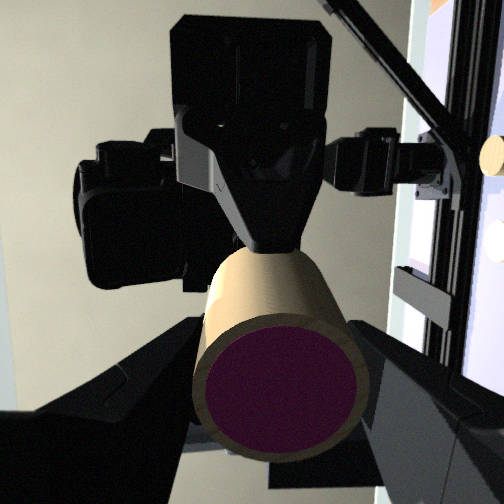

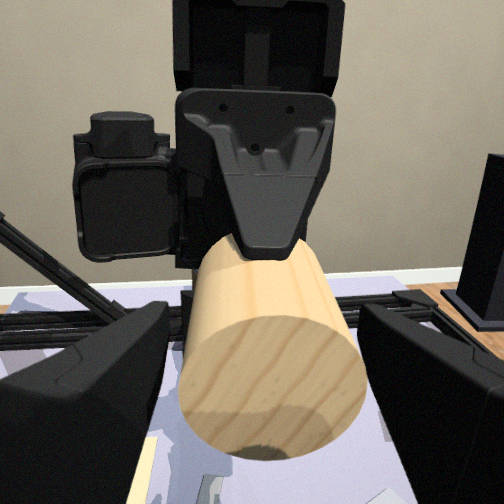

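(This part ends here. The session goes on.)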